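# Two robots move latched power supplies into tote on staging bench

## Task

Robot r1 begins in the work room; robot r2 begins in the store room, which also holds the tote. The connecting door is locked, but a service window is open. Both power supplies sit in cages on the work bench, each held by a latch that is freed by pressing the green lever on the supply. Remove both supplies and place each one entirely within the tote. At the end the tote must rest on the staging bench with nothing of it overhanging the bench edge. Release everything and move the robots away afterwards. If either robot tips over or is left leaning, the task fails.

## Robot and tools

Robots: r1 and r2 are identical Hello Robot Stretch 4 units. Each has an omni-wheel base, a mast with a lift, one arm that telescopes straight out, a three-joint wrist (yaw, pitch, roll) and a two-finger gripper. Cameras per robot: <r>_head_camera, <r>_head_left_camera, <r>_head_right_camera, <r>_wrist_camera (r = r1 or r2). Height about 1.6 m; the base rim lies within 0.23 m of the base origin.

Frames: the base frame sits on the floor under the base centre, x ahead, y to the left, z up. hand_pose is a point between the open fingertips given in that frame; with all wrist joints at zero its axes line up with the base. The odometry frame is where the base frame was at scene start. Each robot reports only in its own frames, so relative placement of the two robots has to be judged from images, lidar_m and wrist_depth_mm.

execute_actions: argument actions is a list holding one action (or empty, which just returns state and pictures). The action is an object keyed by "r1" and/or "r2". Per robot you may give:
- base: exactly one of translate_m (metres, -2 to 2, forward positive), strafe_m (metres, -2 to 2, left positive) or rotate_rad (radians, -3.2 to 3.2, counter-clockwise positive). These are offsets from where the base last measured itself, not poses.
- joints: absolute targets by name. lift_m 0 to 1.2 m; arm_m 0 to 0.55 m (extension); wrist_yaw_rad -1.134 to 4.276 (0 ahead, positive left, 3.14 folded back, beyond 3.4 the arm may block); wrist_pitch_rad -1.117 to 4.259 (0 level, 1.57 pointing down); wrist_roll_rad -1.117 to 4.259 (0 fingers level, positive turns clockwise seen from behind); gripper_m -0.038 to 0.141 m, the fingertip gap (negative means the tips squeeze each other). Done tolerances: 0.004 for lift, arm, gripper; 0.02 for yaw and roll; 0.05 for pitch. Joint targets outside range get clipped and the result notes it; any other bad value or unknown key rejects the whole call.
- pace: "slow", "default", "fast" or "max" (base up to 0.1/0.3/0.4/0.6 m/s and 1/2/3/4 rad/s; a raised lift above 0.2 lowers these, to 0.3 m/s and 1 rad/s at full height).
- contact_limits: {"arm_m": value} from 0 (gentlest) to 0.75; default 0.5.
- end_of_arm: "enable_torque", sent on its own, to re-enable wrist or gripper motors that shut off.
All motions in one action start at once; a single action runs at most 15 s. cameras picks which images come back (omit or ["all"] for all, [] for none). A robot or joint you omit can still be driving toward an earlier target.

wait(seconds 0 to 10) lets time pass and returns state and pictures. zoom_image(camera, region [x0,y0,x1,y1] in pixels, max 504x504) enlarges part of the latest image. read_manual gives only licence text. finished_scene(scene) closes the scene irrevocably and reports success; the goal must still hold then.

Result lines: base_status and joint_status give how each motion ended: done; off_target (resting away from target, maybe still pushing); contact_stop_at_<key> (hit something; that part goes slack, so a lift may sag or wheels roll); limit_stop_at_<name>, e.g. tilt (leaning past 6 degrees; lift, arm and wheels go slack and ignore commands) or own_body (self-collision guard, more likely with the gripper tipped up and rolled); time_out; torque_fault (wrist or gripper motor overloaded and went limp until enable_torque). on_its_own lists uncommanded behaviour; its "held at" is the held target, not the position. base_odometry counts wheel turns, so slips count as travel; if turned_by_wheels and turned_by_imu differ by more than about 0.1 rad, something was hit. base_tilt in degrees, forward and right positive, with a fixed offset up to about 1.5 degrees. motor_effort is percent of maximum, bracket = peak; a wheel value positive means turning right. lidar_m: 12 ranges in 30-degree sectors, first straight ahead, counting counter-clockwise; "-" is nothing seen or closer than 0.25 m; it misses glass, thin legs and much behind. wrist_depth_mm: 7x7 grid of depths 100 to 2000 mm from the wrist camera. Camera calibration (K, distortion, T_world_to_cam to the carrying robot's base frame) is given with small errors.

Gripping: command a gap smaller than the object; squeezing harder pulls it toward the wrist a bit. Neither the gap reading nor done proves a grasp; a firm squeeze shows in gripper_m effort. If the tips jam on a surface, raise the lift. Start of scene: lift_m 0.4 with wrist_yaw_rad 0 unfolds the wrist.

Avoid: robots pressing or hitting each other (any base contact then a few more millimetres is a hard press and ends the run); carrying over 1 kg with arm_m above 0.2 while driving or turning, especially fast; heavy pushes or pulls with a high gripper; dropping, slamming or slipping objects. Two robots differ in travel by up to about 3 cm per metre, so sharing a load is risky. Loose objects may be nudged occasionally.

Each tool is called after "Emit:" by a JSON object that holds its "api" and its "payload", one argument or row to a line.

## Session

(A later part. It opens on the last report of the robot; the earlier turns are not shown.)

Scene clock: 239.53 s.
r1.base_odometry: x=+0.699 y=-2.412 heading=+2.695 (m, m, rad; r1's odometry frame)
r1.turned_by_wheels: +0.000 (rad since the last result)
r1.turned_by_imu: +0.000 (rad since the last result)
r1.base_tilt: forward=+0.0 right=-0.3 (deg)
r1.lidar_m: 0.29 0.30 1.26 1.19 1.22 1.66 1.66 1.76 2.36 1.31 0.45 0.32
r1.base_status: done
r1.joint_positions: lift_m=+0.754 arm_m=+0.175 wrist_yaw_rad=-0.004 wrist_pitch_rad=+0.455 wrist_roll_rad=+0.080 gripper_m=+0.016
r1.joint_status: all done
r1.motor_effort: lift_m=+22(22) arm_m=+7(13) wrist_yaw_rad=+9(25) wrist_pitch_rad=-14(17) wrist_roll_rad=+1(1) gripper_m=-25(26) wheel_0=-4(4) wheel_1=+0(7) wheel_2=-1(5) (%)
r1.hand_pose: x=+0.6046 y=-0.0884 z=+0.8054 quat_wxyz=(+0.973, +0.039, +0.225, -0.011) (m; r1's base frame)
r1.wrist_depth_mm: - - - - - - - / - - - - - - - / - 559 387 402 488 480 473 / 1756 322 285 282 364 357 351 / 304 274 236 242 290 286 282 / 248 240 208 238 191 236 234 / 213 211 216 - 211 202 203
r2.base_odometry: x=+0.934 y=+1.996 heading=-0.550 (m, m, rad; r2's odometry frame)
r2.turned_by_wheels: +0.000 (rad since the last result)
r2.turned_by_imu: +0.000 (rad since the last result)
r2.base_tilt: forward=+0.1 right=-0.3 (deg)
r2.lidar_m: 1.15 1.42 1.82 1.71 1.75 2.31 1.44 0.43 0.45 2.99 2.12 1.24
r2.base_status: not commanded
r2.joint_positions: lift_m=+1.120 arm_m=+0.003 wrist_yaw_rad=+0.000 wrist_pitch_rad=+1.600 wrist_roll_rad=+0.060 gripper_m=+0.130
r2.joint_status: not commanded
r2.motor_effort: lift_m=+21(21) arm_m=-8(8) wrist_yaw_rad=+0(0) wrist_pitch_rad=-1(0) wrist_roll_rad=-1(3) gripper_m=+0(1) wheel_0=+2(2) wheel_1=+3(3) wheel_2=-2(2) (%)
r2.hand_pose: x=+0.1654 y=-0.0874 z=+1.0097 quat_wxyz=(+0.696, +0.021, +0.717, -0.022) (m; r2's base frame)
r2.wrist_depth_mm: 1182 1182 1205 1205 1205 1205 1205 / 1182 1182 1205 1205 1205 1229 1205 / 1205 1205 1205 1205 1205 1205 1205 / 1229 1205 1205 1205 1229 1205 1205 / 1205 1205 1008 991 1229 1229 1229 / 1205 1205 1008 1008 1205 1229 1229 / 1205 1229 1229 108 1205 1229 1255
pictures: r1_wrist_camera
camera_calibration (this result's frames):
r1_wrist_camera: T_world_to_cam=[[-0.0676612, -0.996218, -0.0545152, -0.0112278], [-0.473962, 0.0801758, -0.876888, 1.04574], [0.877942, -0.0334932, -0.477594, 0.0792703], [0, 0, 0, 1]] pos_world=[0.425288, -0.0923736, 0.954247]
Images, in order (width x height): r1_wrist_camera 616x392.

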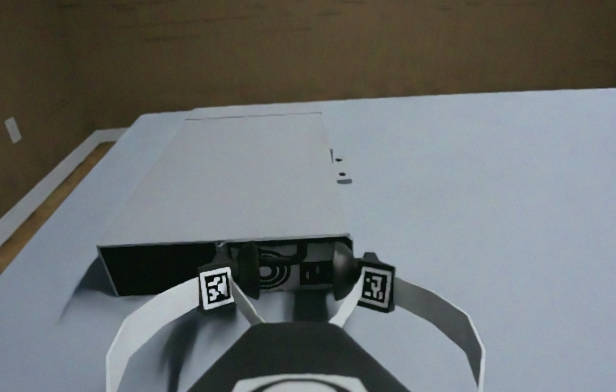

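Emit:
{"api": "execute_actions", "payload": {
  "actions": [
    {"r1":{"joints":{"gripper_m":-0.005,"lift_m":0.751,"arm_m":0.18},"pace":"slow"}}
  ],
  "cameras": ["r1_wrist_camera"]
}}

Emit:
{"api": "zoom_image", "payload": {
  "camera": "r1_wrist_camera",
  "region": [180,190,410,320]
}}

Scene clock: 240.77 s.
r1.base_odometry: x=+0.699 y=-2.412 heading=+2.695 (m, m, rad; r1's odometry frame)
r1.turned_by_wheels: +0.001 (rad since the last result)
r1.turned_by_imu: +0.001 (rad since the last result)
r1.base_tilt: forward=-0.1 right=-0.4 (deg)
r1.lidar_m: 0.28 0.31 1.25 1.18 1.24 1.69 1.69 1.74 2.37 1.28 0.45 0.32
r1.base_status: not commanded
r1.joint_positions: lift_m=+0.751 arm_m=+0.179 wrist_yaw_rad=+0.001 wrist_pitch_rad=+0.454 wrist_roll_rad=+0.079 gripper_m=-0.004
r1.joint_status: all done
r1.motor_effort: lift_m=+20(21) arm_m=+7(8) wrist_yaw_rad=-3(16) wrist_pitch_rad=-12(15) wrist_roll_rad=+1(1) gripper_m=-29(28) wheel_0=+0(4) wheel_1=+1(1) wheel_2=+1(2) (%)
r1.hand_pose: x=+0.6089 y=-0.0872 z=+0.8028 quat_wxyz=(+0.974, +0.039, +0.225, -0.009) (m; r1's base frame)
r1.wrist_depth_mm: - - - - - - - / - - - - - - - / - 559 382 373 480 477 466 / 1808 343 278 274 364 351 349 / 303 270 232 235 287 282 279 / 247 237 188 235 187 233 233 / 211 208 213 - 209 199 200
r2.base_odometry: x=+0.934 y=+1.996 heading=-0.550 (m, m, rad; r2's odometry frame)
r2.turned_by_wheels: +0.000 (rad since the last result)
r2.turned_by_imu: +0.000 (rad since the last result)
r2.base_tilt: forward=+0.1 right=-0.2 (deg)
r2.lidar_m: 1.15 1.43 1.83 1.72 1.79 2.34 1.41 0.43 0.46 2.98 2.09 1.23
r2.base_status: not commanded
r2.joint_positions: lift_m=+1.120 arm_m=+0.003 wrist_yaw_rad=+0.000 wrist_pitch_rad=+1.600 wrist_roll_rad=+0.060 gripper_m=+0.130
r2.joint_status: not commanded
r2.motor_effort: lift_m=+21(21) arm_m=-8(8) wrist_yaw_rad=+0(0) wrist_pitch_rad=+0(1) wrist_roll_rad=-3(3) gripper_m=-1(0) wheel_0=+2(2) wheel_1=+3(3) wheel_2=-2(2) (%)
r2.hand_pose: x=+0.1654 y=-0.0874 z=+1.0097 quat_wxyz=(+0.696, +0.021, +0.717, -0.022) (m; r2's base frame)
r2.wrist_depth_mm: 1182 1205 1205 1205 1182 1182 1205 / 1205 1205 1229 1205 1205 1205 1205 / 1205 1205 1205 1205 1205 1205 1205 / 1205 1229 1205 1229 1229 1205 1229 / 1205 1205 1008 1008 1229 1229 1205 / 1229 1229 1025 1008 1229 1229 1229 / 1229 1205 1205 108 1229 1229 1255
pictures: r1_wrist_camera
camera_calibration (this result's frames):
r1_wrist_camera: T_world_to_cam=[[-0.0630251, -0.996527, -0.0544191, -0.0128304], [-0.473602, 0.0778605, -0.877291, 1.04535], [0.878481, -0.0295183, -0.476864, 0.0736532], [0, 0, 0, 1]] pos_world=[0.429566, -0.0920028, 0.951496]
Images, in order (width x height): r1_wrist_camera 616x392.

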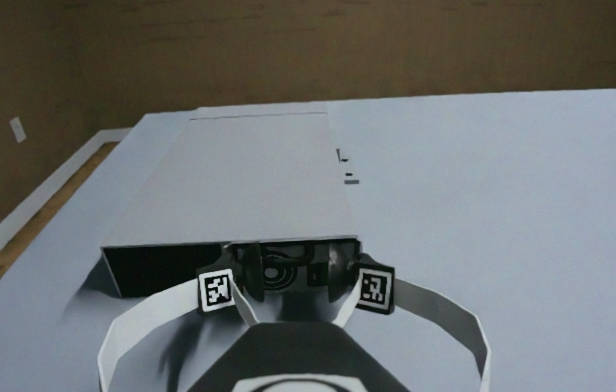

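Region (180, 190, 410, 320) of r1_wrist_camera's 616x392 image, scaled by 2.191; it fills the top 285 rows of this view, and the rest is white.

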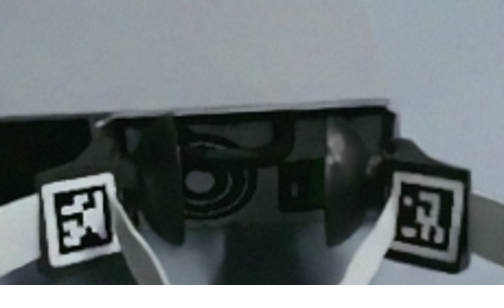

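Emit:
{"api": "execute_actions", "payload": {
  "actions": [
    {"r1":{"joints":{"gripper_m":0.028,"lift_m":0.751,"arm_m":0.181},"pace":"slow","contact_limits":{"arm_m":0.3}}}
  ],
  "cameras": ["r1_wrist_camera"]
}}

Emit:
{"api": "zoom_image", "payload": {
  "camera": "r1_wrist_camera",
  "region": [180,190,410,320]
}}

Scene clock: 242.47 s.
r1.base_odometry: x=+0.699 y=-2.413 heading=+2.695 (m, m, rad; r1's odometry frame)
r1.turned_by_wheels: +0.000 (rad since the last result)
r1.turned_by_imu: +0.000 (rad since the last result)
r1.base_tilt: forward=-0.2 right=-0.4 (deg)
r1.lidar_m: 0.29 0.31 1.23 1.18 1.25 1.67 1.67 1.75 2.36 1.31 0.43 0.33
r1.base_status: not commanded
r1.joint_positions: lift_m=+0.751 arm_m=+0.179 wrist_yaw_rad=-0.009 wrist_pitch_rad=+0.457 wrist_roll_rad=+0.079 gripper_m=+0.028
r1.joint_status: all done
r1.on_its_own: wrist_yaw_rad is at rest, and its effort (+23) is outside its rest range (-13 to +13)
r1.motor_effort: lift_m=+19(19) arm_m=+10(9) wrist_yaw_rad=+23(25) wrist_pitch_rad=-19(19) wrist_roll_rad=+0(1) gripper_m=-7(28) wheel_0=+1(2) wheel_1=+2(3) wheel_2=-6(6) (%)
r1.contact_limits: arm_m 0.3
r1.hand_pose: x=+0.6084 y=-0.0897 z=+0.8021 quat_wxyz=(+0.973, +0.040, +0.226, -0.013) (m; r1's base frame)
r1.wrist_depth_mm: - - - - - - - / - - - - - - - / - 559 382 399 484 477 473 / 1708 320 281 278 364 359 353 / 303 273 233 237 289 283 279 / 248 238 192 236 191 236 233 / 213 206 215 - 211 201 202
r2.base_odometry: x=+0.934 y=+1.996 heading=-0.550 (m, m, rad; r2's odometry frame)
r2.turned_by_wheels: +0.000 (rad since the last result)
r2.turned_by_imu: +0.000 (rad since the last result)
r2.base_tilt: forward=+0.1 right=-0.2 (deg)
r2.lidar_m: 1.13 1.40 1.83 1.71 1.79 2.34 1.37 0.45 0.48 2.98 2.07 1.24
r2.base_status: not commanded
r2.joint_positions: lift_m=+1.120 arm_m=+0.003 wrist_yaw_rad=+0.000 wrist_pitch_rad=+1.600 wrist_roll_rad=+0.060 gripper_m=+0.130
r2.joint_status: not commanded
r2.motor_effort: lift_m=+22(21) arm_m=-8(8) wrist_yaw_rad=+0(0) wrist_pitch_rad=+0(1) wrist_roll_rad=-5(4) gripper_m=-1(0) wheel_0=+2(2) wheel_1=+3(3) wheel_2=-2(2) (%)
r2.hand_pose: x=+0.1654 y=-0.0874 z=+1.0097 quat_wxyz=(+0.696, +0.021, +0.717, -0.022) (m; r2's base frame)
r2.wrist_depth_mm: 1182 1205 1205 1205 1205 1205 1182 / 1182 1205 1229 1205 1205 1205 1205 / 1205 1205 1205 1229 1205 1205 1205 / 1205 1229 1205 1205 1205 1229 1229 / 1229 1205 1008 1008 1205 1205 1229 / 1205 1205 1008 1008 1229 1205 1229 / 1205 1229 1205 108 1205 1229 1229
pictures: r1_wrist_camera
camera_calibration (this result's frames):
r1_wrist_camera: T_world_to_cam=[[-0.0725951, -0.995885, -0.0542496, -0.00959961], [-0.475167, 0.0823581, -0.876033, 1.045], [0.876896, -0.0378181, -0.479191, 0.0758626], [0, 0, 0, 1]] pos_world=[0.429331, -0.0927556, 0.951289]
Images, in order (width x height): r1_wrist_camera 616x392.

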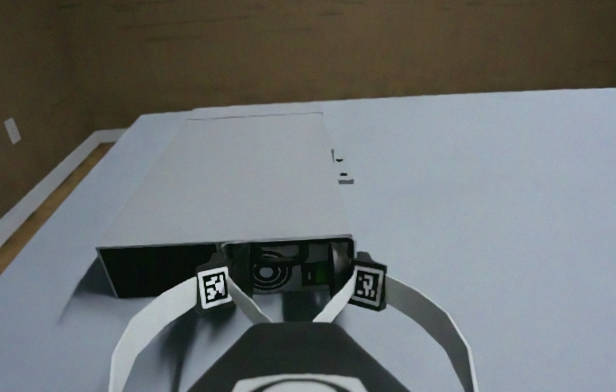

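Region (180, 190, 410, 320) of r1_wrist_camera's 616x392 image, scaled by 2.191; it fills the top 285 rows of this view, and the rest is white.

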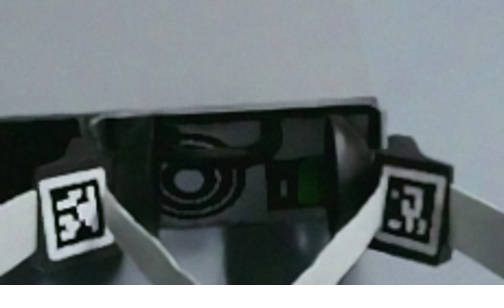

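Seated deeper now. Squeeze with compensation.

Emit:
{"api": "execute_actions", "payload": {
  "actions": [
    {"r1":{"joints":{"gripper_m":-0.005,"lift_m":0.748,"arm_m":0.188},"pace":"slow","contact_limits":{"arm_m":0.3}}}
  ],
  "cameras": []
}}

Emit:
{"api": "execute_actions", "payload": {
  "actions": [
    {"r1":{"joints":{"gripper_m":-0.037,"lift_m":0.744,"arm_m":0.195},"pace":"slow","contact_limits":{"arm_m":0.3}}}
  ],
  "cameras": ["r1_wrist_camera"]
}}

Emit:
{"api": "zoom_image", "payload": {
  "camera": "r1_wrist_camera",
  "region": [180,190,410,320]
}}

Scene clock: 244.13 s.
r1.base_odometry: x=+0.700 y=-2.413 heading=+2.695 (m, m, rad; r1's odometry frame)
r1.turned_by_wheels: +0.000 (rad since the last result)
r1.turned_by_imu: +0.003 (rad since the last result)
r1.base_tilt: forward=+0.0 right=-0.4 (deg)
r1.lidar_m: 0.28 0.30 1.22 1.19 1.23 1.66 1.68 1.75 2.38 1.29 0.44 0.32
r1.base_status: not commanded
r1.joint_positions: lift_m=+0.748 arm_m=+0.185 wrist_yaw_rad=-0.008 wrist_pitch_rad=+0.457 wrist_roll_rad=+0.079 gripper_m=-0.004
r1.joint_status: all done
r1.on_its_own: wrist_yaw_rad is at rest, and its effort (+23) is outside its rest range (-13 to +13)
r1.motor_effort: lift_m=+15(18) arm_m=+15(20) wrist_yaw_rad=+23(33) wrist_pitch_rad=-21(22) wrist_roll_rad=+1(2) gripper_m=-21(21) wheel_0=+3(3) wheel_1=+4(5) wheel_2=-8(9) (%)
r1.contact_limits: arm_m 0.3
r1.hand_pose: x=+0.6143 y=-0.0896 z=+0.7993 quat_wxyz=(+0.973, +0.040, +0.226, -0.013) (m; r1's base frame)
r1.wrist_depth_mm: - - - - - - - / - - - - - - - / - 549 373 379 473 469 462 / 1756 312 276 270 355 347 345 / 298 254 230 232 281 278 274 / 243 226 201 232 187 230 229 / 208 205 211 - 206 198 198
r2.base_odometry: x=+0.934 y=+1.996 heading=-0.550 (m, m, rad; r2's odometry frame)
r2.turned_by_wheels: +0.000 (rad since the last result)
r2.turned_by_imu: +0.000 (rad since the last result)
r2.base_tilt: forward=+0.2 right=-0.2 (deg)
r2.lidar_m: 1.16 1.43 1.81 1.71 1.75 2.32 1.37 0.43 0.46 3.00 2.11 1.22
r2.base_status: not commanded
r2.joint_positions: lift_m=+1.120 arm_m=+0.003 wrist_yaw_rad=+0.000 wrist_pitch_rad=+1.600 wrist_roll_rad=+0.060 gripper_m=+0.130
r2.joint_status: not commanded
r2.motor_effort: lift_m=+21(21) arm_m=-7(8) wrist_yaw_rad=+0(0) wrist_pitch_rad=-1(0) wrist_roll_rad=-4(4) gripper_m=+0(0) wheel_0=+2(2) wheel_1=+3(3) wheel_2=-2(2) (%)
r2.hand_pose: x=+0.1654 y=-0.0874 z=+1.0097 quat_wxyz=(+0.696, +0.021, +0.717, -0.022) (m; r2's base frame)
r2.wrist_depth_mm: 1182 1205 1205 1205 1205 1205 1205 / 1182 1205 1205 1205 1205 1229 1229 / 1205 1205 1229 1205 1205 1205 1205 / 1205 1205 1205 1205 1205 1205 1205 / 1205 1229 1008 1008 1229 1229 1205 / 1205 1205 1008 1008 1229 1229 1229 / 1205 1229 1205 108 1229 1229 1229
pictures: none
No camera images: the call's "cameras" was empty. Leave "cameras" out to get every camera's image.

Scene clock: 245.40 s.
r1.base_odometry: x=+0.700 y=-2.413 heading=+2.695 (m, m, rad; r1's odometry frame)
r1.turned_by_wheels: +0.000 (rad since the last result)
r1.turned_by_imu: +0.000 (rad since the last result)
r1.base_tilt: forward=-0.1 right=-0.3 (deg)
r1.lidar_m: 0.29 0.30 1.26 1.18 1.21 1.67 1.68 1.75 2.36 1.29 0.44 0.32
r1.base_status: not commanded
r1.joint_positions: lift_m=+0.744 arm_m=+0.192 wrist_yaw_rad=-0.009 wrist_pitch_rad=+0.457 wrist_roll_rad=+0.079 gripper_m=-0.036
r1.joint_status: all done
r1.on_its_own: wrist_yaw_rad is at rest, and its effort (+24) is outside its rest range (-13 to +13)
r1.motor_effort: lift_m=+16(15) arm_m=+15(17) wrist_yaw_rad=+24(32) wrist_pitch_rad=-20(22) wrist_roll_rad=+2(3) gripper_m=-26(26) wheel_0=+3(3) wheel_1=+4(4) wheel_2=-8(8) (%)
r1.contact_limits: arm_m 0.3
r1.hand_pose: x=+0.6213 y=-0.0897 z=+0.7953 quat_wxyz=(+0.973, +0.039, +0.226, -0.013) (m; r1's base frame)
r1.wrist_depth_mm: - - - - - - - / - - - - - - - / - 500 362 368 462 455 452 / 1756 301 267 262 347 343 338 / 293 236 221 223 277 274 270 / 237 169 192 225 182 214 224 / 202 201 207 - 202 193 194
r2.base_odometry: x=+0.934 y=+1.996 heading=-0.550 (m, m, rad; r2's odometry frame)
r2.turned_by_wheels: +0.000 (rad since the last result)
r2.turned_by_imu: +0.000 (rad since the last result)
r2.base_tilt: forward=+0.1 right=-0.2 (deg)
r2.lidar_m: 1.14 1.43 1.81 1.72 1.76 2.37 1.39 0.43 0.47 2.98 2.10 1.24
r2.base_status: not commanded
r2.joint_positions: lift_m=+1.120 arm_m=+0.003 wrist_yaw_rad=+0.000 wrist_pitch_rad=+1.600 wrist_roll_rad=+0.060 gripper_m=+0.130
r2.joint_status: not commanded
r2.motor_effort: lift_m=+21(21) arm_m=-8(8) wrist_yaw_rad=+0(0) wrist_pitch_rad=+0(1) wrist_roll_rad=-3(3) gripper_m=+0(1) wheel_0=+2(2) wheel_1=+3(3) wheel_2=-2(2) (%)
r2.hand_pose: x=+0.1654 y=-0.0874 z=+1.0097 quat_wxyz=(+0.696, +0.021, +0.717, -0.022) (m; r2's base frame)
r2.wrist_depth_mm: 1205 1205 1182 1182 1205 1182 1182 / 1205 1205 1205 1205 1205 1205 1229 / 1205 1205 1205 1205 1205 1205 1205 / 1182 1229 1205 1205 1205 1229 1229 / 1205 1205 1008 1008 1229 1205 1229 / 1205 1205 1025 1008 1205 1205 1229 / 1205 1229 1205 108 1229 1229 1255
pictures: r1_wrist_camera
camera_calibration (this result's frames):
r1_wrist_camera: T_world_to_cam=[[-0.0725085, -0.995912, -0.0538712, -0.00940006], [-0.475501, 0.0819981, -0.875886, 1.04531], [0.876722, -0.0378934, -0.479502, 0.0616316], [0, 0, 0, 1]] pos_world=[0.442328, -0.0927393, 0.944614]
Images, in order (width x height): r1_wrist_camera 616x392.

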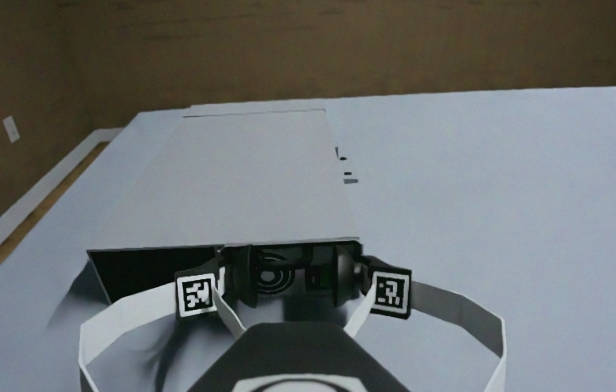

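Region (180, 190, 410, 320) of r1_wrist_camera's 616x392 image, scaled by 2.191; it fills the top 285 rows of this view, and the rest is white.

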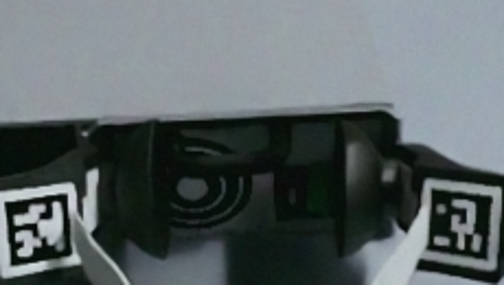

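Emit:
{"api": "execute_actions", "payload": {
  "actions": [
    {"r1":{"joints":{"lift_m":0.742,"arm_m":0.178},"pace":"slow"}}
  ],
  "cameras": ["r1_wrist_camera"]
}}

Emit:
{"api": "execute_actions", "payload": {
  "actions": [
    {"r1":{"joints":{"arm_m":0.169},"pace":"slow"}}
  ],
  "cameras": ["r1_wrist_camera"]
}}

Scene clock: 246.60 s.
r1.base_odometry: x=+0.699 y=-2.412 heading=+2.695 (m, m, rad; r1's odometry frame)
r1.turned_by_wheels: +0.000 (rad since the last result)
r1.turned_by_imu: +0.001 (rad since the last result)
r1.base_tilt: forward=+0.0 right=-0.3 (deg)
r1.lidar_m: 0.28 0.30 1.24 1.19 1.24 1.68 1.68 1.76 2.38 1.26 0.45 0.32
r1.base_status: not commanded
r1.joint_positions: lift_m=+0.742 arm_m=+0.181 wrist_yaw_rad=+0.003 wrist_pitch_rad=+0.446 wrist_roll_rad=+0.079 gripper_m=-0.036
r1.joint_status: all done
r1.motor_effort: lift_m=+18(18) arm_m=-15(14) wrist_yaw_rad=-10(24) wrist_pitch_rad=+10(20) wrist_roll_rad=+2(1) gripper_m=-35(34) wheel_0=-2(3) wheel_1=+0(4) wheel_2=+5(8) (%)
r1.hand_pose: x=+0.6121 y=-0.0865 z=+0.7958 quat_wxyz=(+0.974, +0.038, +0.221, -0.007) (m; r1's base frame)
r1.wrist_depth_mm: - - - - - - - / - - - - - - - / - 564 373 366 484 469 462 / 1756 338 273 268 353 349 343 / 296 264 226 230 279 277 272 / 239 224 183 235 181 216 225 / 206 202 208 - 203 195 194
r2.base_odometry: x=+0.934 y=+1.996 heading=-0.550 (m, m, rad; r2's odometry frame)
r2.turned_by_wheels: +0.000 (rad since the last result)
r2.turned_by_imu: +0.000 (rad since the last result)
r2.base_tilt: forward=+0.2 right=-0.2 (deg)
r2.lidar_m: 1.16 1.42 1.84 1.71 1.76 2.35 1.44 0.42 0.47 3.00 2.12 1.23
r2.base_status: not commanded
r2.joint_positions: lift_m=+1.120 arm_m=+0.003 wrist_yaw_rad=+0.000 wrist_pitch_rad=+1.600 wrist_roll_rad=+0.060 gripper_m=+0.130
r2.joint_status: not commanded
r2.motor_effort: lift_m=+21(21) arm_m=-8(8) wrist_yaw_rad=+0(0) wrist_pitch_rad=+0(1) wrist_roll_rad=-4(4) gripper_m=+0(1) wheel_0=+2(2) wheel_1=+3(3) wheel_2=-2(2) (%)
r2.hand_pose: x=+0.1654 y=-0.0874 z=+1.0097 quat_wxyz=(+0.696, +0.021, +0.717, -0.022) (m; r2's base frame)
r2.wrist_depth_mm: 1182 1182 1182 1205 1205 1182 1205 / 1182 1205 1205 1205 1182 1205 1205 / 1205 1205 1205 1182 1205 1229 1205 / 1229 1205 1205 1205 1205 1205 1205 / 1205 1205 1008 1008 1229 1229 1205 / 1205 1205 1008 1008 1229 1229 1229 / 1205 1205 1205 108 1229 1229 1229
pictures: r1_wrist_camera
camera_calibration (this result's frames):
r1_wrist_camera: T_world_to_cam=[[-0.059687, -0.996726, -0.0545479, -0.0142527], [-0.467104, 0.0761816, -0.880915, 1.03944], [0.882186, -0.0270996, -0.470121, 0.0601904], [0, 0, 0, 1]] pos_world=[0.431574, -0.0917607, 0.943173]
Images, in order (width x height): r1_wrist_camera 616x392.

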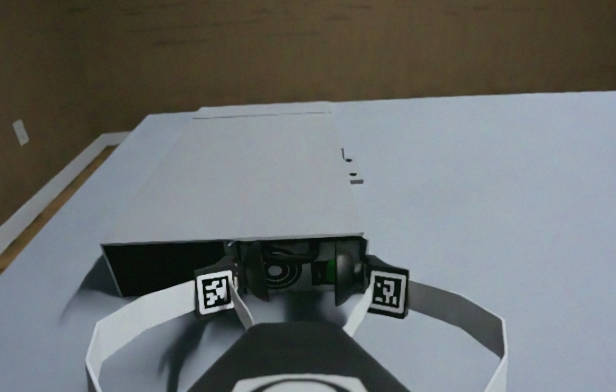

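Scene clock: 247.67 s.
r1.base_odometry: x=+0.699 y=-2.413 heading=+2.695 (m, m, rad; r1's odometry frame)
r1.turned_by_wheels: +0.000 (rad since the last result)
r1.turned_by_imu: +0.000 (rad since the last result)
r1.base_tilt: forward=+0.0 right=-0.4 (deg)
r1.lidar_m: 0.29 0.30 1.24 1.18 1.24 1.67 1.67 1.74 2.40 1.30 0.46 0.29
r1.base_status: not commanded
r1.joint_positions: lift_m=+0.742 arm_m=+0.170 wrist_yaw_rad=-0.001 wrist_pitch_rad=+0.454 wrist_roll_rad=+0.080 gripper_m=-0.036
r1.joint_status: all done
r1.motor_effort: lift_m=+20(21) arm_m=-8(17) wrist_yaw_rad=+1(22) wrist_pitch_rad=-12(18) wrist_roll_rad=-1(2) gripper_m=-19(37) wheel_0=+1(2) wheel_1=+1(1) wheel_2=+1(8) (%)
r1.hand_pose: x=+0.6004 y=-0.0877 z=+0.7936 quat_wxyz=(+0.974, +0.039, +0.225, -0.009) (m; r1's base frame)
r1.wrist_depth_mm: - - - - - - - / - - - - - - - / - 530 357 351 459 452 442 / 1708 298 263 258 343 336 334 / 290 271 258 224 272 270 266 / 236 236 183 199 180 224 220 / 202 193 204 - 199 189 193
r2.base_odometry: x=+0.934 y=+1.996 heading=-0.550 (m, m, rad; r2's odometry frame)
r2.turned_by_wheels: +0.000 (rad since the last result)
r2.turned_by_imu: +0.000 (rad since the last result)
r2.base_tilt: forward=+0.1 right=-0.2 (deg)
r2.lidar_m: 1.15 1.42 1.83 1.71 1.76 2.36 1.41 0.41 0.48 2.97 2.05 1.23
r2.base_status: not commanded
r2.joint_positions: lift_m=+1.120 arm_m=+0.003 wrist_yaw_rad=+0.000 wrist_pitch_rad=+1.600 wrist_roll_rad=+0.060 gripper_m=+0.130
r2.joint_status: not commanded
r2.motor_effort: lift_m=+21(22) arm_m=-8(8) wrist_yaw_rad=+0(1) wrist_pitch_rad=+0(1) wrist_roll_rad=-2(1) gripper_m=-1(1) wheel_0=+2(2) wheel_1=+3(3) wheel_2=-2(2) (%)
r2.hand_pose: x=+0.1654 y=-0.0874 z=+1.0097 quat_wxyz=(+0.696, +0.021, +0.717, -0.022) (m; r2's base frame)
r2.wrist_depth_mm: 1182 1182 1205 1182 1205 1205 1205 / 1182 1205 1205 1205 1205 1205 1205 / 1205 1229 1205 1205 1205 1205 1205 / 1205 1205 1205 1205 1205 1229 1229 / 1229 1229 1008 1008 1229 1205 1229 / 1205 1205 1008 1008 1229 1229 1229 / 1229 1229 1229 108 1229 1229 1229
pictures: r1_wrist_camera
camera_calibration (this result's frames):
r1_wrist_camera: T_world_to_cam=[[-0.0650116, -0.996369, -0.0549794, -0.0126517], [-0.473593, 0.079303, -0.877166, 1.03338], [0.878341, -0.0309882, -0.477029, 0.0768536], [0, 0, 0, 1]] pos_world=[0.421073, -0.092174, 0.942409]
Images, in order (width x height): r1_wrist_camera 616x392.

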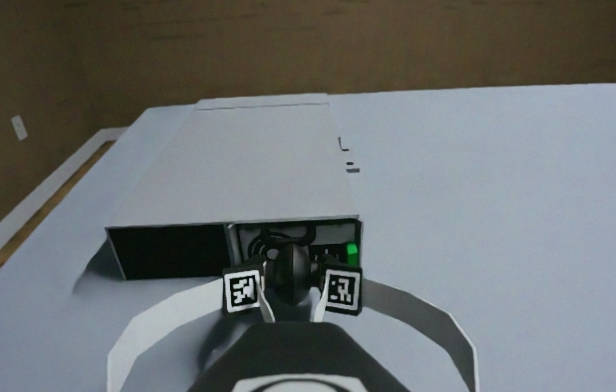

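Emit:
{"api": "execute_actions", "payload": {
  "actions": [
    {"r1":{"base":{"strafe_m":-0.005},"joints":{"arm_m":0.145,"lift_m":0.754,"gripper_m":0.062,"wrist_roll_rad":0.15}},"r2":{"base":{"strafe_m":-0.2}}}
  ],
  "cameras": []
}}

Emit:
{"api": "execute_actions", "payload": {
  "actions": [
    {"r1":{"joints":{"arm_m":0.167},"pace":"slow","contact_limits":{"arm_m":0.2}}}
  ],
  "cameras": ["r1_wrist_camera"]
}}

Emit:
{"api": "execute_actions", "payload": {
  "actions": [
    {"r1":{"joints":{"gripper_m":0.038},"pace":"slow"}}
  ],
  "cameras": ["r1_wrist_camera"]
}}

Emit:
{"api": "zoom_image", "payload": {
  "camera": "r1_wrist_camera",
  "region": [180,190,410,320]
}}

Scene clock: 250.00 s.
r1.base_odometry: x=+0.701 y=-2.408 heading=+2.695 (m, m, rad; r1's odometry frame)
r1.turned_by_wheels: +0.000 (rad since the last result)
r1.turned_by_imu: +0.000 (rad since the last result)
r1.base_tilt: forward=+0.0 right=-0.3 (deg)
r1.lidar_m: 0.29 0.32 1.24 1.18 1.23 1.68 1.68 1.74 2.35 1.28 0.44 0.33
r1.base_status: done
r1.joint_positions: lift_m=+0.754 arm_m=+0.147 wrist_yaw_rad=+0.000 wrist_pitch_rad=+0.452 wrist_roll_rad=+0.150 gripper_m=+0.062
r1.joint_status: all done
r1.motor_effort: lift_m=+22(25) arm_m=-9(10) wrist_yaw_rad=+0(1) wrist_pitch_rad=-7(13) wrist_roll_rad=+0(3) gripper_m=-3(19) wheel_0=-1(5) wheel_1=+1(4) wheel_2=+0(2) (%)
r1.hand_pose: x=+0.5770 y=-0.0874 z=+0.8060 quat_wxyz=(+0.972, +0.073, +0.224, -0.017) (m; r1's base frame)
r1.wrist_depth_mm: - - - - - - - / - - - - - 654 621 / - - 407 413 473 445 433 / 1863 392 296 286 357 340 330 / 347 301 265 273 283 276 268 / 270 260 199 241 221 231 225 / 228 219 223 - 208 196 196
r2.base_odometry: x=+0.830 y=+1.826 heading=-0.550 (m, m, rad; r2's odometry frame)
r2.turned_by_wheels: +0.000 (rad since the last result)
r2.turned_by_imu: +0.000 (rad since the last result)
r2.base_tilt: forward=+0.1 right=-0.2 (deg)
r2.lidar_m: 1.14 1.46 1.93 1.91 1.99 2.61 0.40 0.33 0.48 2.80 2.08 1.23
r2.base_status: done
r2.joint_positions: lift_m=+1.120 arm_m=+0.003 wrist_yaw_rad=+0.000 wrist_pitch_rad=+1.600 wrist_roll_rad=+0.060 gripper_m=+0.130
r2.joint_status: not commanded
r2.motor_effort: lift_m=+21(21) arm_m=-8(7) wrist_yaw_rad=+0(0) wrist_pitch_rad=+0(1) wrist_roll_rad=-4(5) gripper_m=+1(0) wheel_0=+2(10) wheel_1=+0(11) wheel_2=+0(0) (%)
r2.hand_pose: x=+0.1654 y=-0.0874 z=+1.0097 quat_wxyz=(+0.696, +0.021, +0.717, -0.022) (m; r2's base frame)
r2.wrist_depth_mm: 1182 1205 1182 1205 1205 1205 1205 / 1205 1205 1205 1205 1229 1205 1205 / 1182 1205 1205 1205 1205 1205 1229 / 1205 1205 1205 1205 1205 1205 1205 / 1205 1229 991 1008 1229 1229 1229 / 1205 1205 1008 1025 1205 1229 1229 / 1229 1205 1205 108 1229 1229 1229
pictures: none
No camera images: the call's "cameras" was empty. Leave "cameras" out to get every camera's image.

Scene clock: 251.23 s.
r1.base_odometry: x=+0.701 y=-2.408 heading=+2.695 (m, m, rad; r1's odometry frame)
r1.turned_by_wheels: +0.000 (rad since the last result)
r1.turned_by_imu: +0.000 (rad since the last result)
r1.base_tilt: forward=-0.1 right=-0.4 (deg)
r1.lidar_m: 0.29 0.31 1.24 1.19 1.22 1.68 1.67 1.74 2.35 1.27 0.43 0.33
r1.base_status: not commanded
r1.joint_positions: lift_m=+0.754 arm_m=+0.165 wrist_yaw_rad=+0.000 wrist_pitch_rad=+0.452 wrist_roll_rad=+0.150 gripper_m=+0.062
r1.joint_status: all done
r1.motor_effort: lift_m=+22(23) arm_m=+9(8) wrist_yaw_rad=-2(1) wrist_pitch_rad=-7(7) wrist_roll_rad=+0(1) gripper_m=-4(3) wheel_0=-1(1) wheel_1=+1(1) wheel_2=+1(1) (%)
r1.contact_limits: arm_m 0.2
r1.hand_pose: x=+0.5957 y=-0.0874 z=+0.8060 quat_wxyz=(+0.972, +0.073, +0.224, -0.017) (m; r1's base frame)
r1.wrist_depth_mm: - - - - - - - / - - - - - 661 621 / - - 407 410 469 449 433 / 1863 389 297 287 355 342 330 / 347 289 248 251 283 277 266 / 270 260 198 241 220 229 224 / 227 219 224 - 208 196 196
r2.base_odometry: x=+0.830 y=+1.826 heading=-0.550 (m, m, rad; r2's odometry frame)
r2.turned_by_wheels: +0.000 (rad since the last result)
r2.turned_by_imu: +0.000 (rad since the last result)
r2.base_tilt: forward=+0.1 right=-0.3 (deg)
r2.lidar_m: 1.17 1.44 1.91 1.91 1.97 2.59 0.38 0.31 0.43 2.78 2.11 1.22
r2.base_status: not commanded
r2.joint_positions: lift_m=+1.120 arm_m=+0.003 wrist_yaw_rad=+0.000 wrist_pitch_rad=+1.600 wrist_roll_rad=+0.060 gripper_m=+0.130
r2.joint_status: not commanded
r2.motor_effort: lift_m=+22(21) arm_m=-7(8) wrist_yaw_rad=+0(0) wrist_pitch_rad=-1(1) wrist_roll_rad=-3(5) gripper_m=+0(1) wheel_0=+2(2) wheel_1=+0(1) wheel_2=+0(0) (%)
r2.hand_pose: x=+0.1654 y=-0.0874 z=+1.0097 quat_wxyz=(+0.696, +0.021, +0.717, -0.022) (m; r2's base frame)
r2.wrist_depth_mm: 1182 1205 1182 1205 1205 1205 1205 / 1205 1182 1205 1205 1205 1205 1205 / 1205 1205 1205 1229 1229 1205 1229 / 1205 1205 1205 1205 1205 1229 1229 / 1229 1229 991 1008 1205 1205 1229 / 1205 1229 1025 1008 1205 1205 1229 / 1205 1205 1229 108 1229 1229 1229
pictures: r1_wrist_camera
camera_calibration (this result's frames):
r1_wrist_camera: T_world_to_cam=[[-0.094198, -0.988632, -0.117193, 0.0561494], [-0.468514, 0.147888, -0.87099, 1.03992], [0.87842, -0.0271391, -0.477118, 0.0872607], [0, 0, 0, 1]] pos_world=[0.415855, -0.0959127, 0.953976]
Images, in order (width x height): r1_wrist_camera 616x392.

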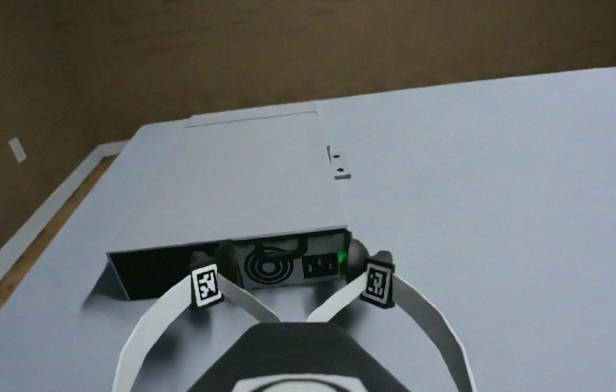

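Scene clock: 252.50 s.
r1.base_odometry: x=+0.701 y=-2.408 heading=+2.695 (m, m, rad; r1's odometry frame)
r1.turned_by_wheels: +0.000 (rad since the last result)
r1.turned_by_imu: +0.000 (rad since the last result)
r1.base_tilt: forward=+0.0 right=-0.4 (deg)
r1.lidar_m: 0.28 0.31 1.24 1.18 1.25 1.67 1.68 1.75 2.39 1.30 0.45 0.32
r1.base_status: not commanded
r1.joint_positions: lift_m=+0.754 arm_m=+0.165 wrist_yaw_rad=-0.004 wrist_pitch_rad=+0.452 wrist_roll_rad=+0.150 gripper_m=+0.038
r1.joint_status: all done
r1.motor_effort: lift_m=+23(23) arm_m=+9(9) wrist_yaw_rad=+11(10) wrist_pitch_rad=-7(7) wrist_roll_rad=+2(2) gripper_m=-7(8) wheel_0=-2(2) wheel_1=+0(1) wheel_2=+0(1) (%)
r1.hand_pose: x=+0.5954 y=-0.0885 z=+0.8060 quat_wxyz=(+0.972, +0.073, +0.223, -0.019) (m; r1's base frame)
r1.wrist_depth_mm: - - - - - - - / - - - - - 647 621 / - - 402 413 473 449 433 / 1921 370 296 287 355 342 327 / 343 282 250 248 285 277 268 / 268 259 195 240 191 232 224 / 227 218 224 - 208 196 195
r2.base_odometry: x=+0.830 y=+1.826 heading=-0.550 (m, m, rad; r2's odometry frame)
r2.turned_by_wheels: +0.000 (rad since the last result)
r2.turned_by_imu: +0.000 (rad since the last result)
r2.base_tilt: forward=+0.1 right=-0.2 (deg)
r2.lidar_m: 1.17 1.42 1.90 1.91 1.97 2.60 0.40 0.32 0.44 2.79 2.09 1.25
r2.base_status: not commanded
r2.joint_positions: lift_m=+1.120 arm_m=+0.003 wrist_yaw_rad=+0.000 wrist_pitch_rad=+1.600 wrist_roll_rad=+0.060 gripper_m=+0.130
r2.joint_status: not commanded
r2.motor_effort: lift_m=+21(21) arm_m=-8(8) wrist_yaw_rad=+0(0) wrist_pitch_rad=+0(0) wrist_roll_rad=-2(2) gripper_m=-1(1) wheel_0=+2(2) wheel_1=+0(0) wheel_2=+0(0) (%)
r2.hand_pose: x=+0.1654 y=-0.0874 z=+1.0097 quat_wxyz=(+0.696, +0.021, +0.717, -0.022) (m; r2's base frame)
r2.wrist_depth_mm: 1205 1205 1182 1205 1205 1205 1229 / 1182 1205 1205 1182 1205 1182 1182 / 1182 1205 1205 1205 1205 1229 1229 / 1205 1205 1205 1205 1205 1229 1205 / 1229 1205 1008 1008 1229 1229 1205 / 1229 1229 1008 1008 1229 1229 1229 / 1229 1229 1205 108 1229 1229 1229
pictures: r1_wrist_camera
camera_calibration (this result's frames):
r1_wrist_camera: T_world_to_cam=[[-0.0982787, -0.988234, -0.117194, 0.0575294], [-0.467899, 0.149822, -0.87099, 1.03975], [0.8783, -0.0307647, -0.477118, 0.0872425], [0, 0, 0, 1]] pos_world=[0.415525, -0.0962407, 0.953976]
Images, in order (width x height): r1_wrist_camera 616x392.

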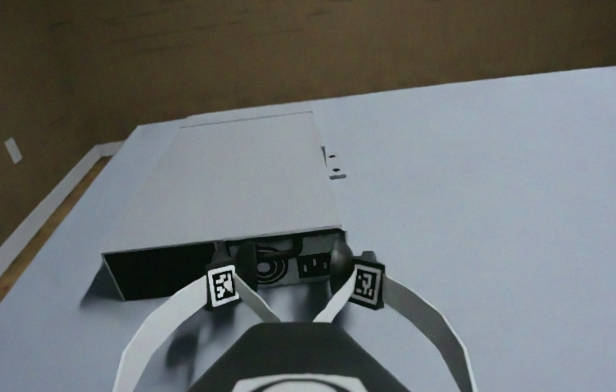

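Region (180, 190, 410, 320) of r1_wrist_camera's 616x392 image, scaled by 2.191; it fills the top 285 rows of this view, and the rest is white.

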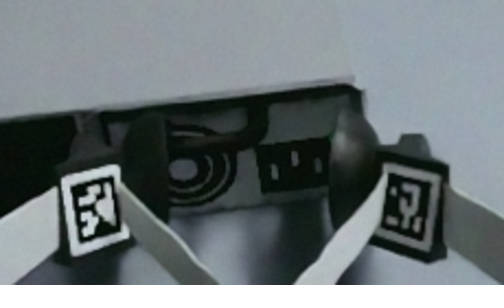

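Emit:
{"api": "execute_actions", "payload": {
  "actions": [
    {"r1":{"joints":{"arm_m":0.179,"gripper_m":0.028},"pace":"slow","contact_limits":{"arm_m":0.3}}}
  ],
  "cameras": ["r1_wrist_camera"]
}}

Emit:
{"api": "zoom_image", "payload": {
  "camera": "r1_wrist_camera",
  "region": [180,190,410,320]
}}

Scene clock: 253.63 s.
r1.base_odometry: x=+0.702 y=-2.408 heading=+2.695 (m, m, rad; r1's odometry frame)
r1.turned_by_wheels: +0.000 (rad since the last result)
r1.turned_by_imu: +0.000 (rad since the last result)
r1.base_tilt: forward=-0.1 right=-0.3 (deg)
r1.lidar_m: 0.29 0.31 1.24 1.19 1.22 1.69 1.67 1.74 2.38 1.30 0.45 0.33
r1.base_status: not commanded
r1.joint_positions: lift_m=+0.754 arm_m=+0.176 wrist_yaw_rad=-0.007 wrist_pitch_rad=+0.458 wrist_roll_rad=+0.150 gripper_m=+0.028
r1.joint_status: all done
r1.on_its_own: wrist_yaw_rad is at rest, and its effort (+17) is outside its rest range (-13 to +13); wrist_pitch_rad is at rest, and its effort (-25) is outside its rest range (-23 to +23)
r1.motor_effort: lift_m=+22(23) arm_m=+15(15) wrist_yaw_rad=+17(21) wrist_pitch_rad=-25(24) wrist_roll_rad=-1(1) gripper_m=-9(11) wheel_0=+0(2) wheel_1=+2(2) wheel_2=-5(5) (%)
r1.contact_limits: arm_m 0.3
r1.hand_pose: x=+0.6054 y=-0.0891 z=+0.8045 quat_wxyz=(+0.971, +0.074, +0.226, -0.020) (m; r1's base frame)
r1.wrist_depth_mm: - - - - - - - / - - - - - 634 597 / - 597 392 402 466 439 424 / 1921 368 289 283 351 338 324 / 340 259 239 239 282 272 264 / 265 251 191 237 192 228 223 / 224 213 221 - 206 194 194
r2.base_odometry: x=+0.830 y=+1.826 heading=-0.550 (m, m, rad; r2's odometry frame)
r2.turned_by_wheels: +0.000 (rad since the last result)
r2.turned_by_imu: +0.000 (rad since the last result)
r2.base_tilt: forward=+0.1 right=-0.3 (deg)
r2.lidar_m: 1.15 1.42 1.90 1.91 1.97 2.60 0.38 0.32 0.44 2.79 2.12 1.25
r2.base_status: not commanded
r2.joint_positions: lift_m=+1.120 arm_m=+0.003 wrist_yaw_rad=+0.000 wrist_pitch_rad=+1.600 wrist_roll_rad=+0.060 gripper_m=+0.130
r2.joint_status: not commanded
r2.motor_effort: lift_m=+21(21) arm_m=-8(8) wrist_yaw_rad=+0(0) wrist_pitch_rad=+0(1) wrist_roll_rad=-2(4) gripper_m=+0(1) wheel_0=+2(2) wheel_1=+0(1) wheel_2=+0(0) (%)
r2.hand_pose: x=+0.1654 y=-0.0874 z=+1.0097 quat_wxyz=(+0.696, +0.021, +0.717, -0.022) (m; r2's base frame)
r2.wrist_depth_mm: 1205 1205 1205 1182 1182 1205 1205 / 1205 1205 1182 1205 1205 1182 1229 / 1205 1205 1205 1182 1205 1229 1205 / 1205 1205 1205 1229 1205 1205 1229 / 1229 1205 1008 1025 1205 1229 1229 / 1205 1205 1008 1008 1229 1205 1229 / 1229 1229 1229 108 1229 1229 1229
pictures: r1_wrist_camera
camera_calibration (this result's frames):
r1_wrist_camera: T_world_to_cam=[[-0.101344, -0.98799, -0.116639, 0.0591582], [-0.472635, 0.150981, -0.868229, 1.044], [0.875412, -0.0328625, -0.48226, 0.083501], [0, 0, 0, 1]] pos_world=[0.426327, -0.0964321, 0.953597]
Images, in order (width x height): r1_wrist_camera 616x392.

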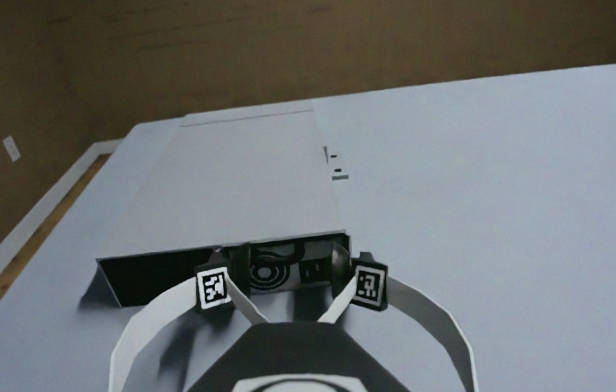

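Region (180, 190, 410, 320) of r1_wrist_camera's 616x392 image, scaled by 2.191; it fills the top 285 rows of this view, and the rest is white.

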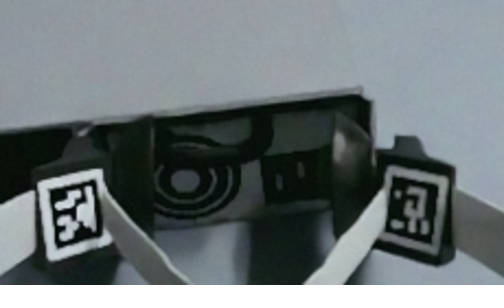

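Emit:
{"api": "execute_actions", "payload": {
  "actions": [
    {"r1":{"joints":{"gripper_m":0.037},"pace":"slow"}}
  ],
  "cameras": ["r1_wrist_camera"]
}}

Emit:
{"api": "execute_actions", "payload": {
  "actions": [
    {"r1":{"joints":{"gripper_m":0.0,"lift_m":0.751,"arm_m":0.186},"pace":"slow","contact_limits":{"arm_m":0.3}}}
  ],
  "cameras": []
}}

Emit:
{"api": "execute_actions", "payload": {
  "actions": [
    {"r1":{"joints":{"gripper_m":-0.037,"lift_m":0.746,"arm_m":0.193},"pace":"slow","contact_limits":{"arm_m":0.3}}}
  ],
  "cameras": ["r1_wrist_camera"]
}}

Emit:
{"api": "zoom_image", "payload": {
  "camera": "r1_wrist_camera",
  "region": [180,190,410,320]
}}

Scene clock: 254.73 s.
r1.base_odometry: x=+0.702 y=-2.408 heading=+2.695 (m, m, rad; r1's odometry frame)
r1.turned_by_wheels: +0.000 (rad since the last result)
r1.turned_by_imu: +0.000 (rad since the last result)
r1.base_tilt: forward=-0.1 right=-0.4 (deg)
r1.lidar_m: 0.29 0.31 1.25 1.17 1.24 1.69 1.69 1.75 2.40 1.28 0.46 0.32
r1.base_status: not commanded
r1.joint_positions: lift_m=+0.754 arm_m=+0.176 wrist_yaw_rad=-0.007 wrist_pitch_rad=+0.458 wrist_roll_rad=+0.150 gripper_m=+0.037
r1.joint_status: all done
r1.on_its_own: wrist_yaw_rad is at rest, and its effort (+17) is outside its rest range (-13 to +13); wrist_pitch_rad is at rest, and its effort (-25) is outside its rest range (-23 to +23)
r1.motor_effort: lift_m=+22(21) arm_m=+15(15) wrist_yaw_rad=+17(18) wrist_pitch_rad=-25(25) wrist_roll_rad=-3(0) gripper_m=-5(10) wheel_0=+0(0) wheel_1=+2(2) wheel_2=-5(5) (%)
r1.hand_pose: x=+0.6054 y=-0.0891 z=+0.8045 quat_wxyz=(+0.971, +0.074, +0.226, -0.020) (m; r1's base frame)
r1.wrist_depth_mm: - - - - - - - / - - - - - 634 597 / - 603 392 404 466 439 421 / 1863 368 290 282 349 336 325 / 336 258 240 238 282 273 264 / 266 256 193 237 191 228 222 / 225 216 220 - 206 195 193
r2.base_odometry: x=+0.830 y=+1.826 heading=-0.550 (m, m, rad; r2's odometry frame)
r2.turned_by_wheels: +0.000 (rad since the last result)
r2.turned_by_imu: +0.000 (rad since the last result)
r2.base_tilt: forward=+0.1 right=-0.2 (deg)
r2.lidar_m: 1.15 1.42 1.92 1.91 1.95 2.62 0.35 0.34 0.46 2.79 2.11 1.22
r2.base_status: not commanded
r2.joint_positions: lift_m=+1.120 arm_m=+0.003 wrist_yaw_rad=+0.000 wrist_pitch_rad=+1.600 wrist_roll_rad=+0.060 gripper_m=+0.130
r2.joint_status: not commanded
r2.motor_effort: lift_m=+21(21) arm_m=-8(8) wrist_yaw_rad=+1(0) wrist_pitch_rad=+0(0) wrist_roll_rad=-1(2) gripper_m=-1(1) wheel_0=+2(2) wheel_1=+0(0) wheel_2=+0(0) (%)
r2.hand_pose: x=+0.1654 y=-0.0874 z=+1.0097 quat_wxyz=(+0.696, +0.021, +0.717, -0.022) (m; r2's base frame)
r2.wrist_depth_mm: 1182 1182 1205 1182 1205 1205 1229 / 1182 1205 1205 1205 1229 1205 1205 / 1205 1205 1205 1205 1182 1205 1205 / 1205 1205 1205 1205 1205 1205 1229 / 1205 1229 1008 1025 1229 1229 1229 / 1229 1205 1008 1008 1205 1229 1255 / 1205 1229 1229 108 1229 1229 1229
pictures: r1_wrist_camera
camera_calibration (this result's frames):
r1_wrist_camera: T_world_to_cam=[[-0.101294, -0.987996, -0.116633, 0.0591393], [-0.472698, 0.150954, -0.868199, 1.04401], [0.875384, -0.0328111, -0.482314, 0.0835361], [0, 0, 0, 1]] pos_world=[0.426365, -0.0964275, 0.953597]
Images, in order (width x height): r1_wrist_camera 616x392.

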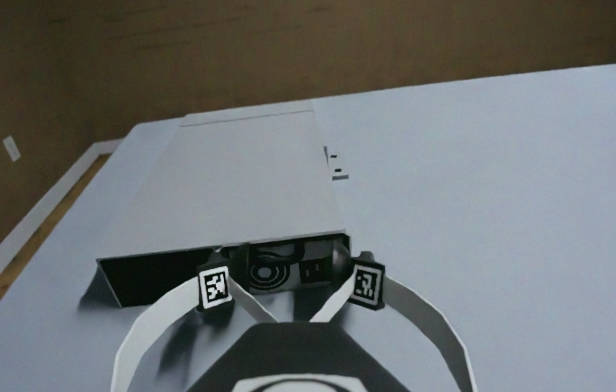

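Scene clock: 256.40 s.
r1.base_odometry: x=+0.702 y=-2.408 heading=+2.695 (m, m, rad; r1's odometry frame)
r1.turned_by_wheels: +0.000 (rad since the last result)
r1.turned_by_imu: +0.001 (rad since the last result)
r1.base_tilt: forward=-0.1 right=-0.3 (deg)
r1.lidar_m: 0.29 0.32 1.25 1.19 1.24 1.70 1.66 1.76 2.38 1.28 0.45 0.31
r1.base_status: not commanded
r1.joint_positions: lift_m=+0.751 arm_m=+0.183 wrist_yaw_rad=-0.005 wrist_pitch_rad=+0.460 wrist_roll_rad=+0.150 gripper_m=+0.001
r1.joint_status: all done
r1.on_its_own: wrist_pitch_rad is at rest, and its effort (-30) is outside its rest range (-23 to +23)
r1.motor_effort: lift_m=+17(20) arm_m=+14(17) wrist_yaw_rad=+13(29) wrist_pitch_rad=-30(31) wrist_roll_rad=+1(1) gripper_m=-22(25) wheel_0=+3(3) wheel_1=+3(4) wheel_2=-6(9) (%)
r1.contact_limits: arm_m 0.3
r1.hand_pose: x=+0.6124 y=-0.0887 z=+0.8013 quat_wxyz=(+0.971, +0.073, +0.227, -0.020) (m; r1's base frame)
r1.wrist_depth_mm: - - - - - - - / - - - - - 609 580 / - 585 382 387 445 427 407 / 1863 359 282 271 340 327 317 / 325 252 230 232 276 265 257 / 260 234 204 235 191 220 217 / 220 212 216 - 203 190 191
r2.base_odometry: x=+0.830 y=+1.826 heading=-0.550 (m, m, rad; r2's odometry frame)
r2.turned_by_wheels: +0.000 (rad since the last result)
r2.turned_by_imu: +0.000 (rad since the last result)
r2.base_tilt: forward=+0.1 right=-0.2 (deg)
r2.lidar_m: 1.16 1.44 1.91 1.91 1.95 2.60 0.35 0.31 0.45 2.80 2.12 1.24
r2.base_status: not commanded
r2.joint_positions: lift_m=+1.120 arm_m=+0.003 wrist_yaw_rad=+0.000 wrist_pitch_rad=+1.600 wrist_roll_rad=+0.060 gripper_m=+0.130
r2.joint_status: not commanded
r2.motor_effort: lift_m=+21(21) arm_m=-7(7) wrist_yaw_rad=+0(0) wrist_pitch_rad=+0(0) wrist_roll_rad=-3(1) gripper_m=-1(2) wheel_0=+2(2) wheel_1=+0(0) wheel_2=+0(0) (%)
r2.hand_pose: x=+0.1654 y=-0.0874 z=+1.0097 quat_wxyz=(+0.696, +0.021, +0.717, -0.022) (m; r2's base frame)
r2.wrist_depth_mm: 1182 1182 1182 1205 1205 1205 1205 / 1205 1205 1205 1205 1205 1205 1205 / 1205 1205 1205 1205 1205 1229 1205 / 1205 1205 1229 1205 1205 1205 1229 / 1205 1205 1008 991 1205 1205 1229 / 1205 1205 1008 1008 1205 1229 1229 / 1205 1205 1229 108 1229 1229 1229
pictures: none
No camera images: the call's "cameras" was empty. Leave "cameras" out to get every camera's image.

Scene clock: 257.80 s.
r1.base_odometry: x=+0.702 y=-2.408 heading=+2.695 (m, m, rad; r1's odometry frame)
r1.turned_by_wheels: +0.000 (rad since the last result)
r1.turned_by_imu: +0.000 (rad since the last result)
r1.base_tilt: forward=+0.0 right=-0.4 (deg)
r1.lidar_m: 0.28 0.30 1.25 1.18 1.25 1.71 1.69 1.74 2.39 1.28 0.45 0.31
r1.base_status: not commanded
r1.joint_positions: lift_m=+0.746 arm_m=+0.191 wrist_yaw_rad=-0.005 wrist_pitch_rad=+0.459 wrist_roll_rad=+0.150 gripper_m=-0.036
r1.joint_status: all done
r1.on_its_own: wrist_pitch_rad is at rest, and its effort (-27) is outside its rest range (-23 to +23)
r1.motor_effort: lift_m=+18(18) arm_m=+13(23) wrist_yaw_rad=+12(23) wrist_pitch_rad=-27(31) wrist_roll_rad=+1(2) gripper_m=-29(26) wheel_0=+2(3) wheel_1=+3(3) wheel_2=-6(8) (%)
r1.contact_limits: arm_m 0.3
r1.hand_pose: x=+0.6197 y=-0.0887 z=+0.7966 quat_wxyz=(+0.971, +0.073, +0.227, -0.019) (m; r1's base frame)
r1.wrist_depth_mm: - - - - - - - / - - - - - 603 569 / - 564 368 373 439 415 399 / 1808 312 272 262 334 322 309 / 312 239 222 224 267 259 252 / 252 171 192 227 181 208 212 / 211 207 211 - 197 187 186
r2.base_odometry: x=+0.830 y=+1.826 heading=-0.550 (m, m, rad; r2's odometry frame)
r2.turned_by_wheels: +0.000 (rad since the last result)
r2.turned_by_imu: +0.000 (rad since the last result)
r2.base_tilt: forward=+0.2 right=-0.2 (deg)
r2.lidar_m: 1.15 1.43 1.88 1.91 1.97 2.63 0.34 0.31 0.46 2.82 2.12 1.25
r2.base_status: not commanded
r2.joint_positions: lift_m=+1.120 arm_m=+0.003 wrist_yaw_rad=+0.000 wrist_pitch_rad=+1.600 wrist_roll_rad=+0.060 gripper_m=+0.130
r2.joint_status: not commanded
r2.motor_effort: lift_m=+21(22) arm_m=-8(8) wrist_yaw_rad=+0(0) wrist_pitch_rad=+0(0) wrist_roll_rad=-3(2) gripper_m=+0(1) wheel_0=+2(2) wheel_1=+0(1) wheel_2=+0(0) (%)
r2.hand_pose: x=+0.1654 y=-0.0874 z=+1.0097 quat_wxyz=(+0.696, +0.021, +0.717, -0.022) (m; r2's base frame)
r2.wrist_depth_mm: 1182 1182 1182 1205 1205 1205 1205 / 1182 1205 1205 1205 1205 1205 1229 / 1205 1205 1205 1205 1229 1205 1205 / 1205 1205 1229 1205 1229 1205 1205 / 1205 1205 991 1008 1229 1229 1229 / 1205 1205 1008 1008 1229 1205 1229 / 1205 1229 1205 108 1229 1229 1255
pictures: r1_wrist_camera
camera_calibration (this result's frames):
r1_wrist_camera: T_world_to_cam=[[-0.09993, -0.988151, -0.116494, 0.0590699], [-0.473799, 0.150212, -0.867728, 1.04406], [0.874945, -0.0315173, -0.483195, 0.0682875], [0, 0, 0, 1]] pos_world=[0.44083, -0.0963079, 0.945838]
Images, in order (width x height): r1_wrist_camera 616x392.

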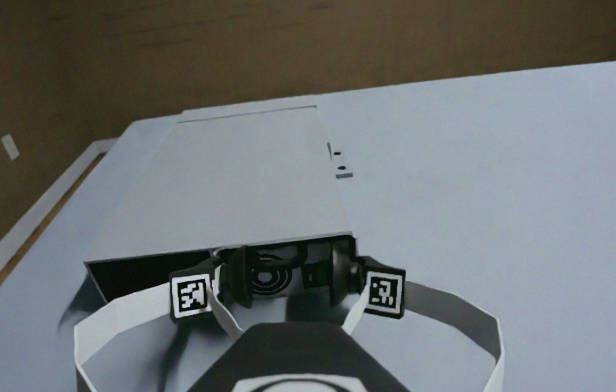

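Region (180, 190, 410, 320) of r1_wrist_camera's 616x392 image, scaled by 2.191; it fills the top 285 rows of this view, and the rest is white.

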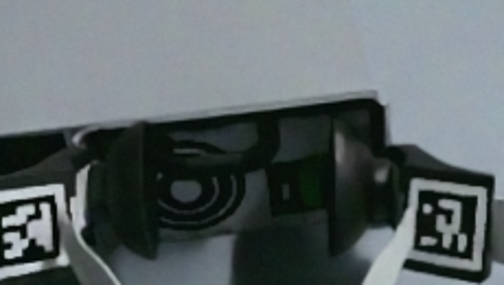

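Emit:
{"api": "execute_actions", "payload": {
  "actions": [
    {"r1":{"joints":{"lift_m":0.743,"arm_m":0.178},"pace":"slow"}}
  ],
  "cameras": ["r1_wrist_camera"]
}}

Emit:
{"api": "zoom_image", "payload": {
  "camera": "r1_wrist_camera",
  "region": [180,190,410,320]
}}

Scene clock: 258.93 s.
r1.base_odometry: x=+0.701 y=-2.408 heading=+2.696 (m, m, rad; r1's odometry frame)
r1.turned_by_wheels: +0.000 (rad since the last result)
r1.turned_by_imu: +0.001 (rad since the last result)
r1.base_tilt: forward=+0.0 right=-0.4 (deg)
r1.lidar_m: 0.30 0.30 1.25 1.17 1.23 1.67 1.68 1.76 2.37 1.26 0.45 0.32
r1.base_status: not commanded
r1.joint_positions: lift_m=+0.743 arm_m=+0.181 wrist_yaw_rad=+0.007 wrist_pitch_rad=+0.448 wrist_roll_rad=+0.150 gripper_m=-0.036
r1.joint_status: all done
r1.on_its_own: wrist_yaw_rad is at rest, and its effort (-22) is outside its rest range (-13 to +13)
r1.motor_effort: lift_m=+20(21) arm_m=-16(13) wrist_yaw_rad=-22(22) wrist_pitch_rad=+7(28) wrist_roll_rad=+2(0) gripper_m=-37(37) wheel_0=-2(2) wheel_1=+0(3) wheel_2=+8(7) (%)
r1.hand_pose: x=+0.6124 y=-0.0856 z=+0.7964 quat_wxyz=(+0.972, +0.072, +0.222, -0.013) (m; r1's base frame)
r1.wrist_depth_mm: - - - - - - - / - - - - - 634 591 / - - 382 368 449 427 413 / 1863 355 276 265 340 327 315 / 324 249 229 229 267 263 254 / 256 229 182 229 183 208 213 / 215 208 213 - 198 188 187
r2.base_odometry: x=+0.830 y=+1.826 heading=-0.550 (m, m, rad; r2's odometry frame)
r2.turned_by_wheels: +0.000 (rad since the last result)
r2.turned_by_imu: +0.000 (rad since the last result)
r2.base_tilt: forward=+0.1 right=-0.2 (deg)
r2.lidar_m: 1.17 1.43 1.89 1.92 1.96 2.62 0.34 0.32 0.45 2.80 2.11 1.23
r2.base_status: not commanded
r2.joint_positions: lift_m=+1.120 arm_m=+0.003 wrist_yaw_rad=+0.000 wrist_pitch_rad=+1.600 wrist_roll_rad=+0.060 gripper_m=+0.130
r2.joint_status: not commanded
r2.motor_effort: lift_m=+21(21) arm_m=-7(8) wrist_yaw_rad=+0(0) wrist_pitch_rad=+0(0) wrist_roll_rad=-1(2) gripper_m=+0(0) wheel_0=+2(2) wheel_1=+0(0) wheel_2=+0(0) (%)
r2.hand_pose: x=+0.1654 y=-0.0874 z=+1.0097 quat_wxyz=(+0.696, +0.021, +0.717, -0.022) (m; r2's base frame)
r2.wrist_depth_mm: 1182 1205 1182 1205 1205 1205 1205 / 1182 1205 1205 1205 1205 1229 1205 / 1205 1205 1205 1229 1205 1205 1229 / 1182 1205 1229 1205 1205 1205 1205 / 1205 1205 1008 1008 1205 1229 1229 / 1229 1229 1008 1008 1229 1229 1229 / 1255 1205 1205 108 1229 1229 1255
pictures: r1_wrist_camera
camera_calibration (this result's frames):
r1_wrist_camera: T_world_to_cam=[[-0.0867966, -0.989268, -0.117542, 0.0540659], [-0.465512, 0.144588, -0.873151, 1.03873], [0.880775, -0.0210695, -0.473066, 0.0638698], [0, 0, 0, 1]] pos_world=[0.431979, -0.0953569, 0.943538]
Images, in order (width x height): r1_wrist_camera 616x392.

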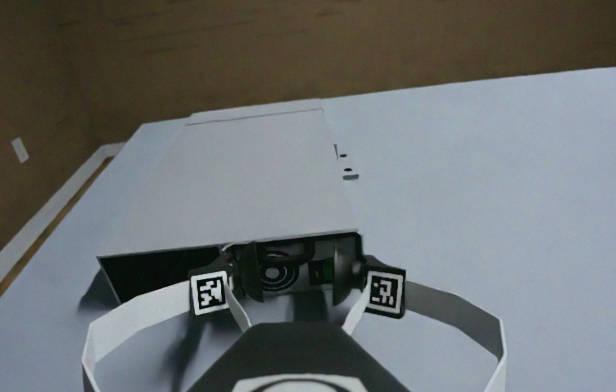

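Region (180, 190, 410, 320) of r1_wrist_camera's 616x392 image, scaled by 2.191; it fills the top 285 rows of this view, and the rest is white.

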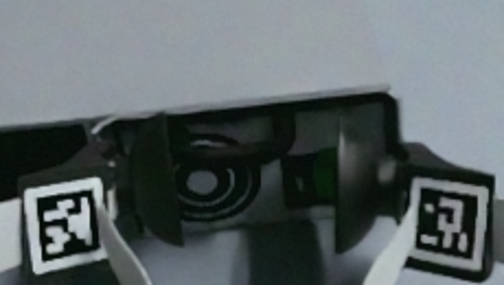

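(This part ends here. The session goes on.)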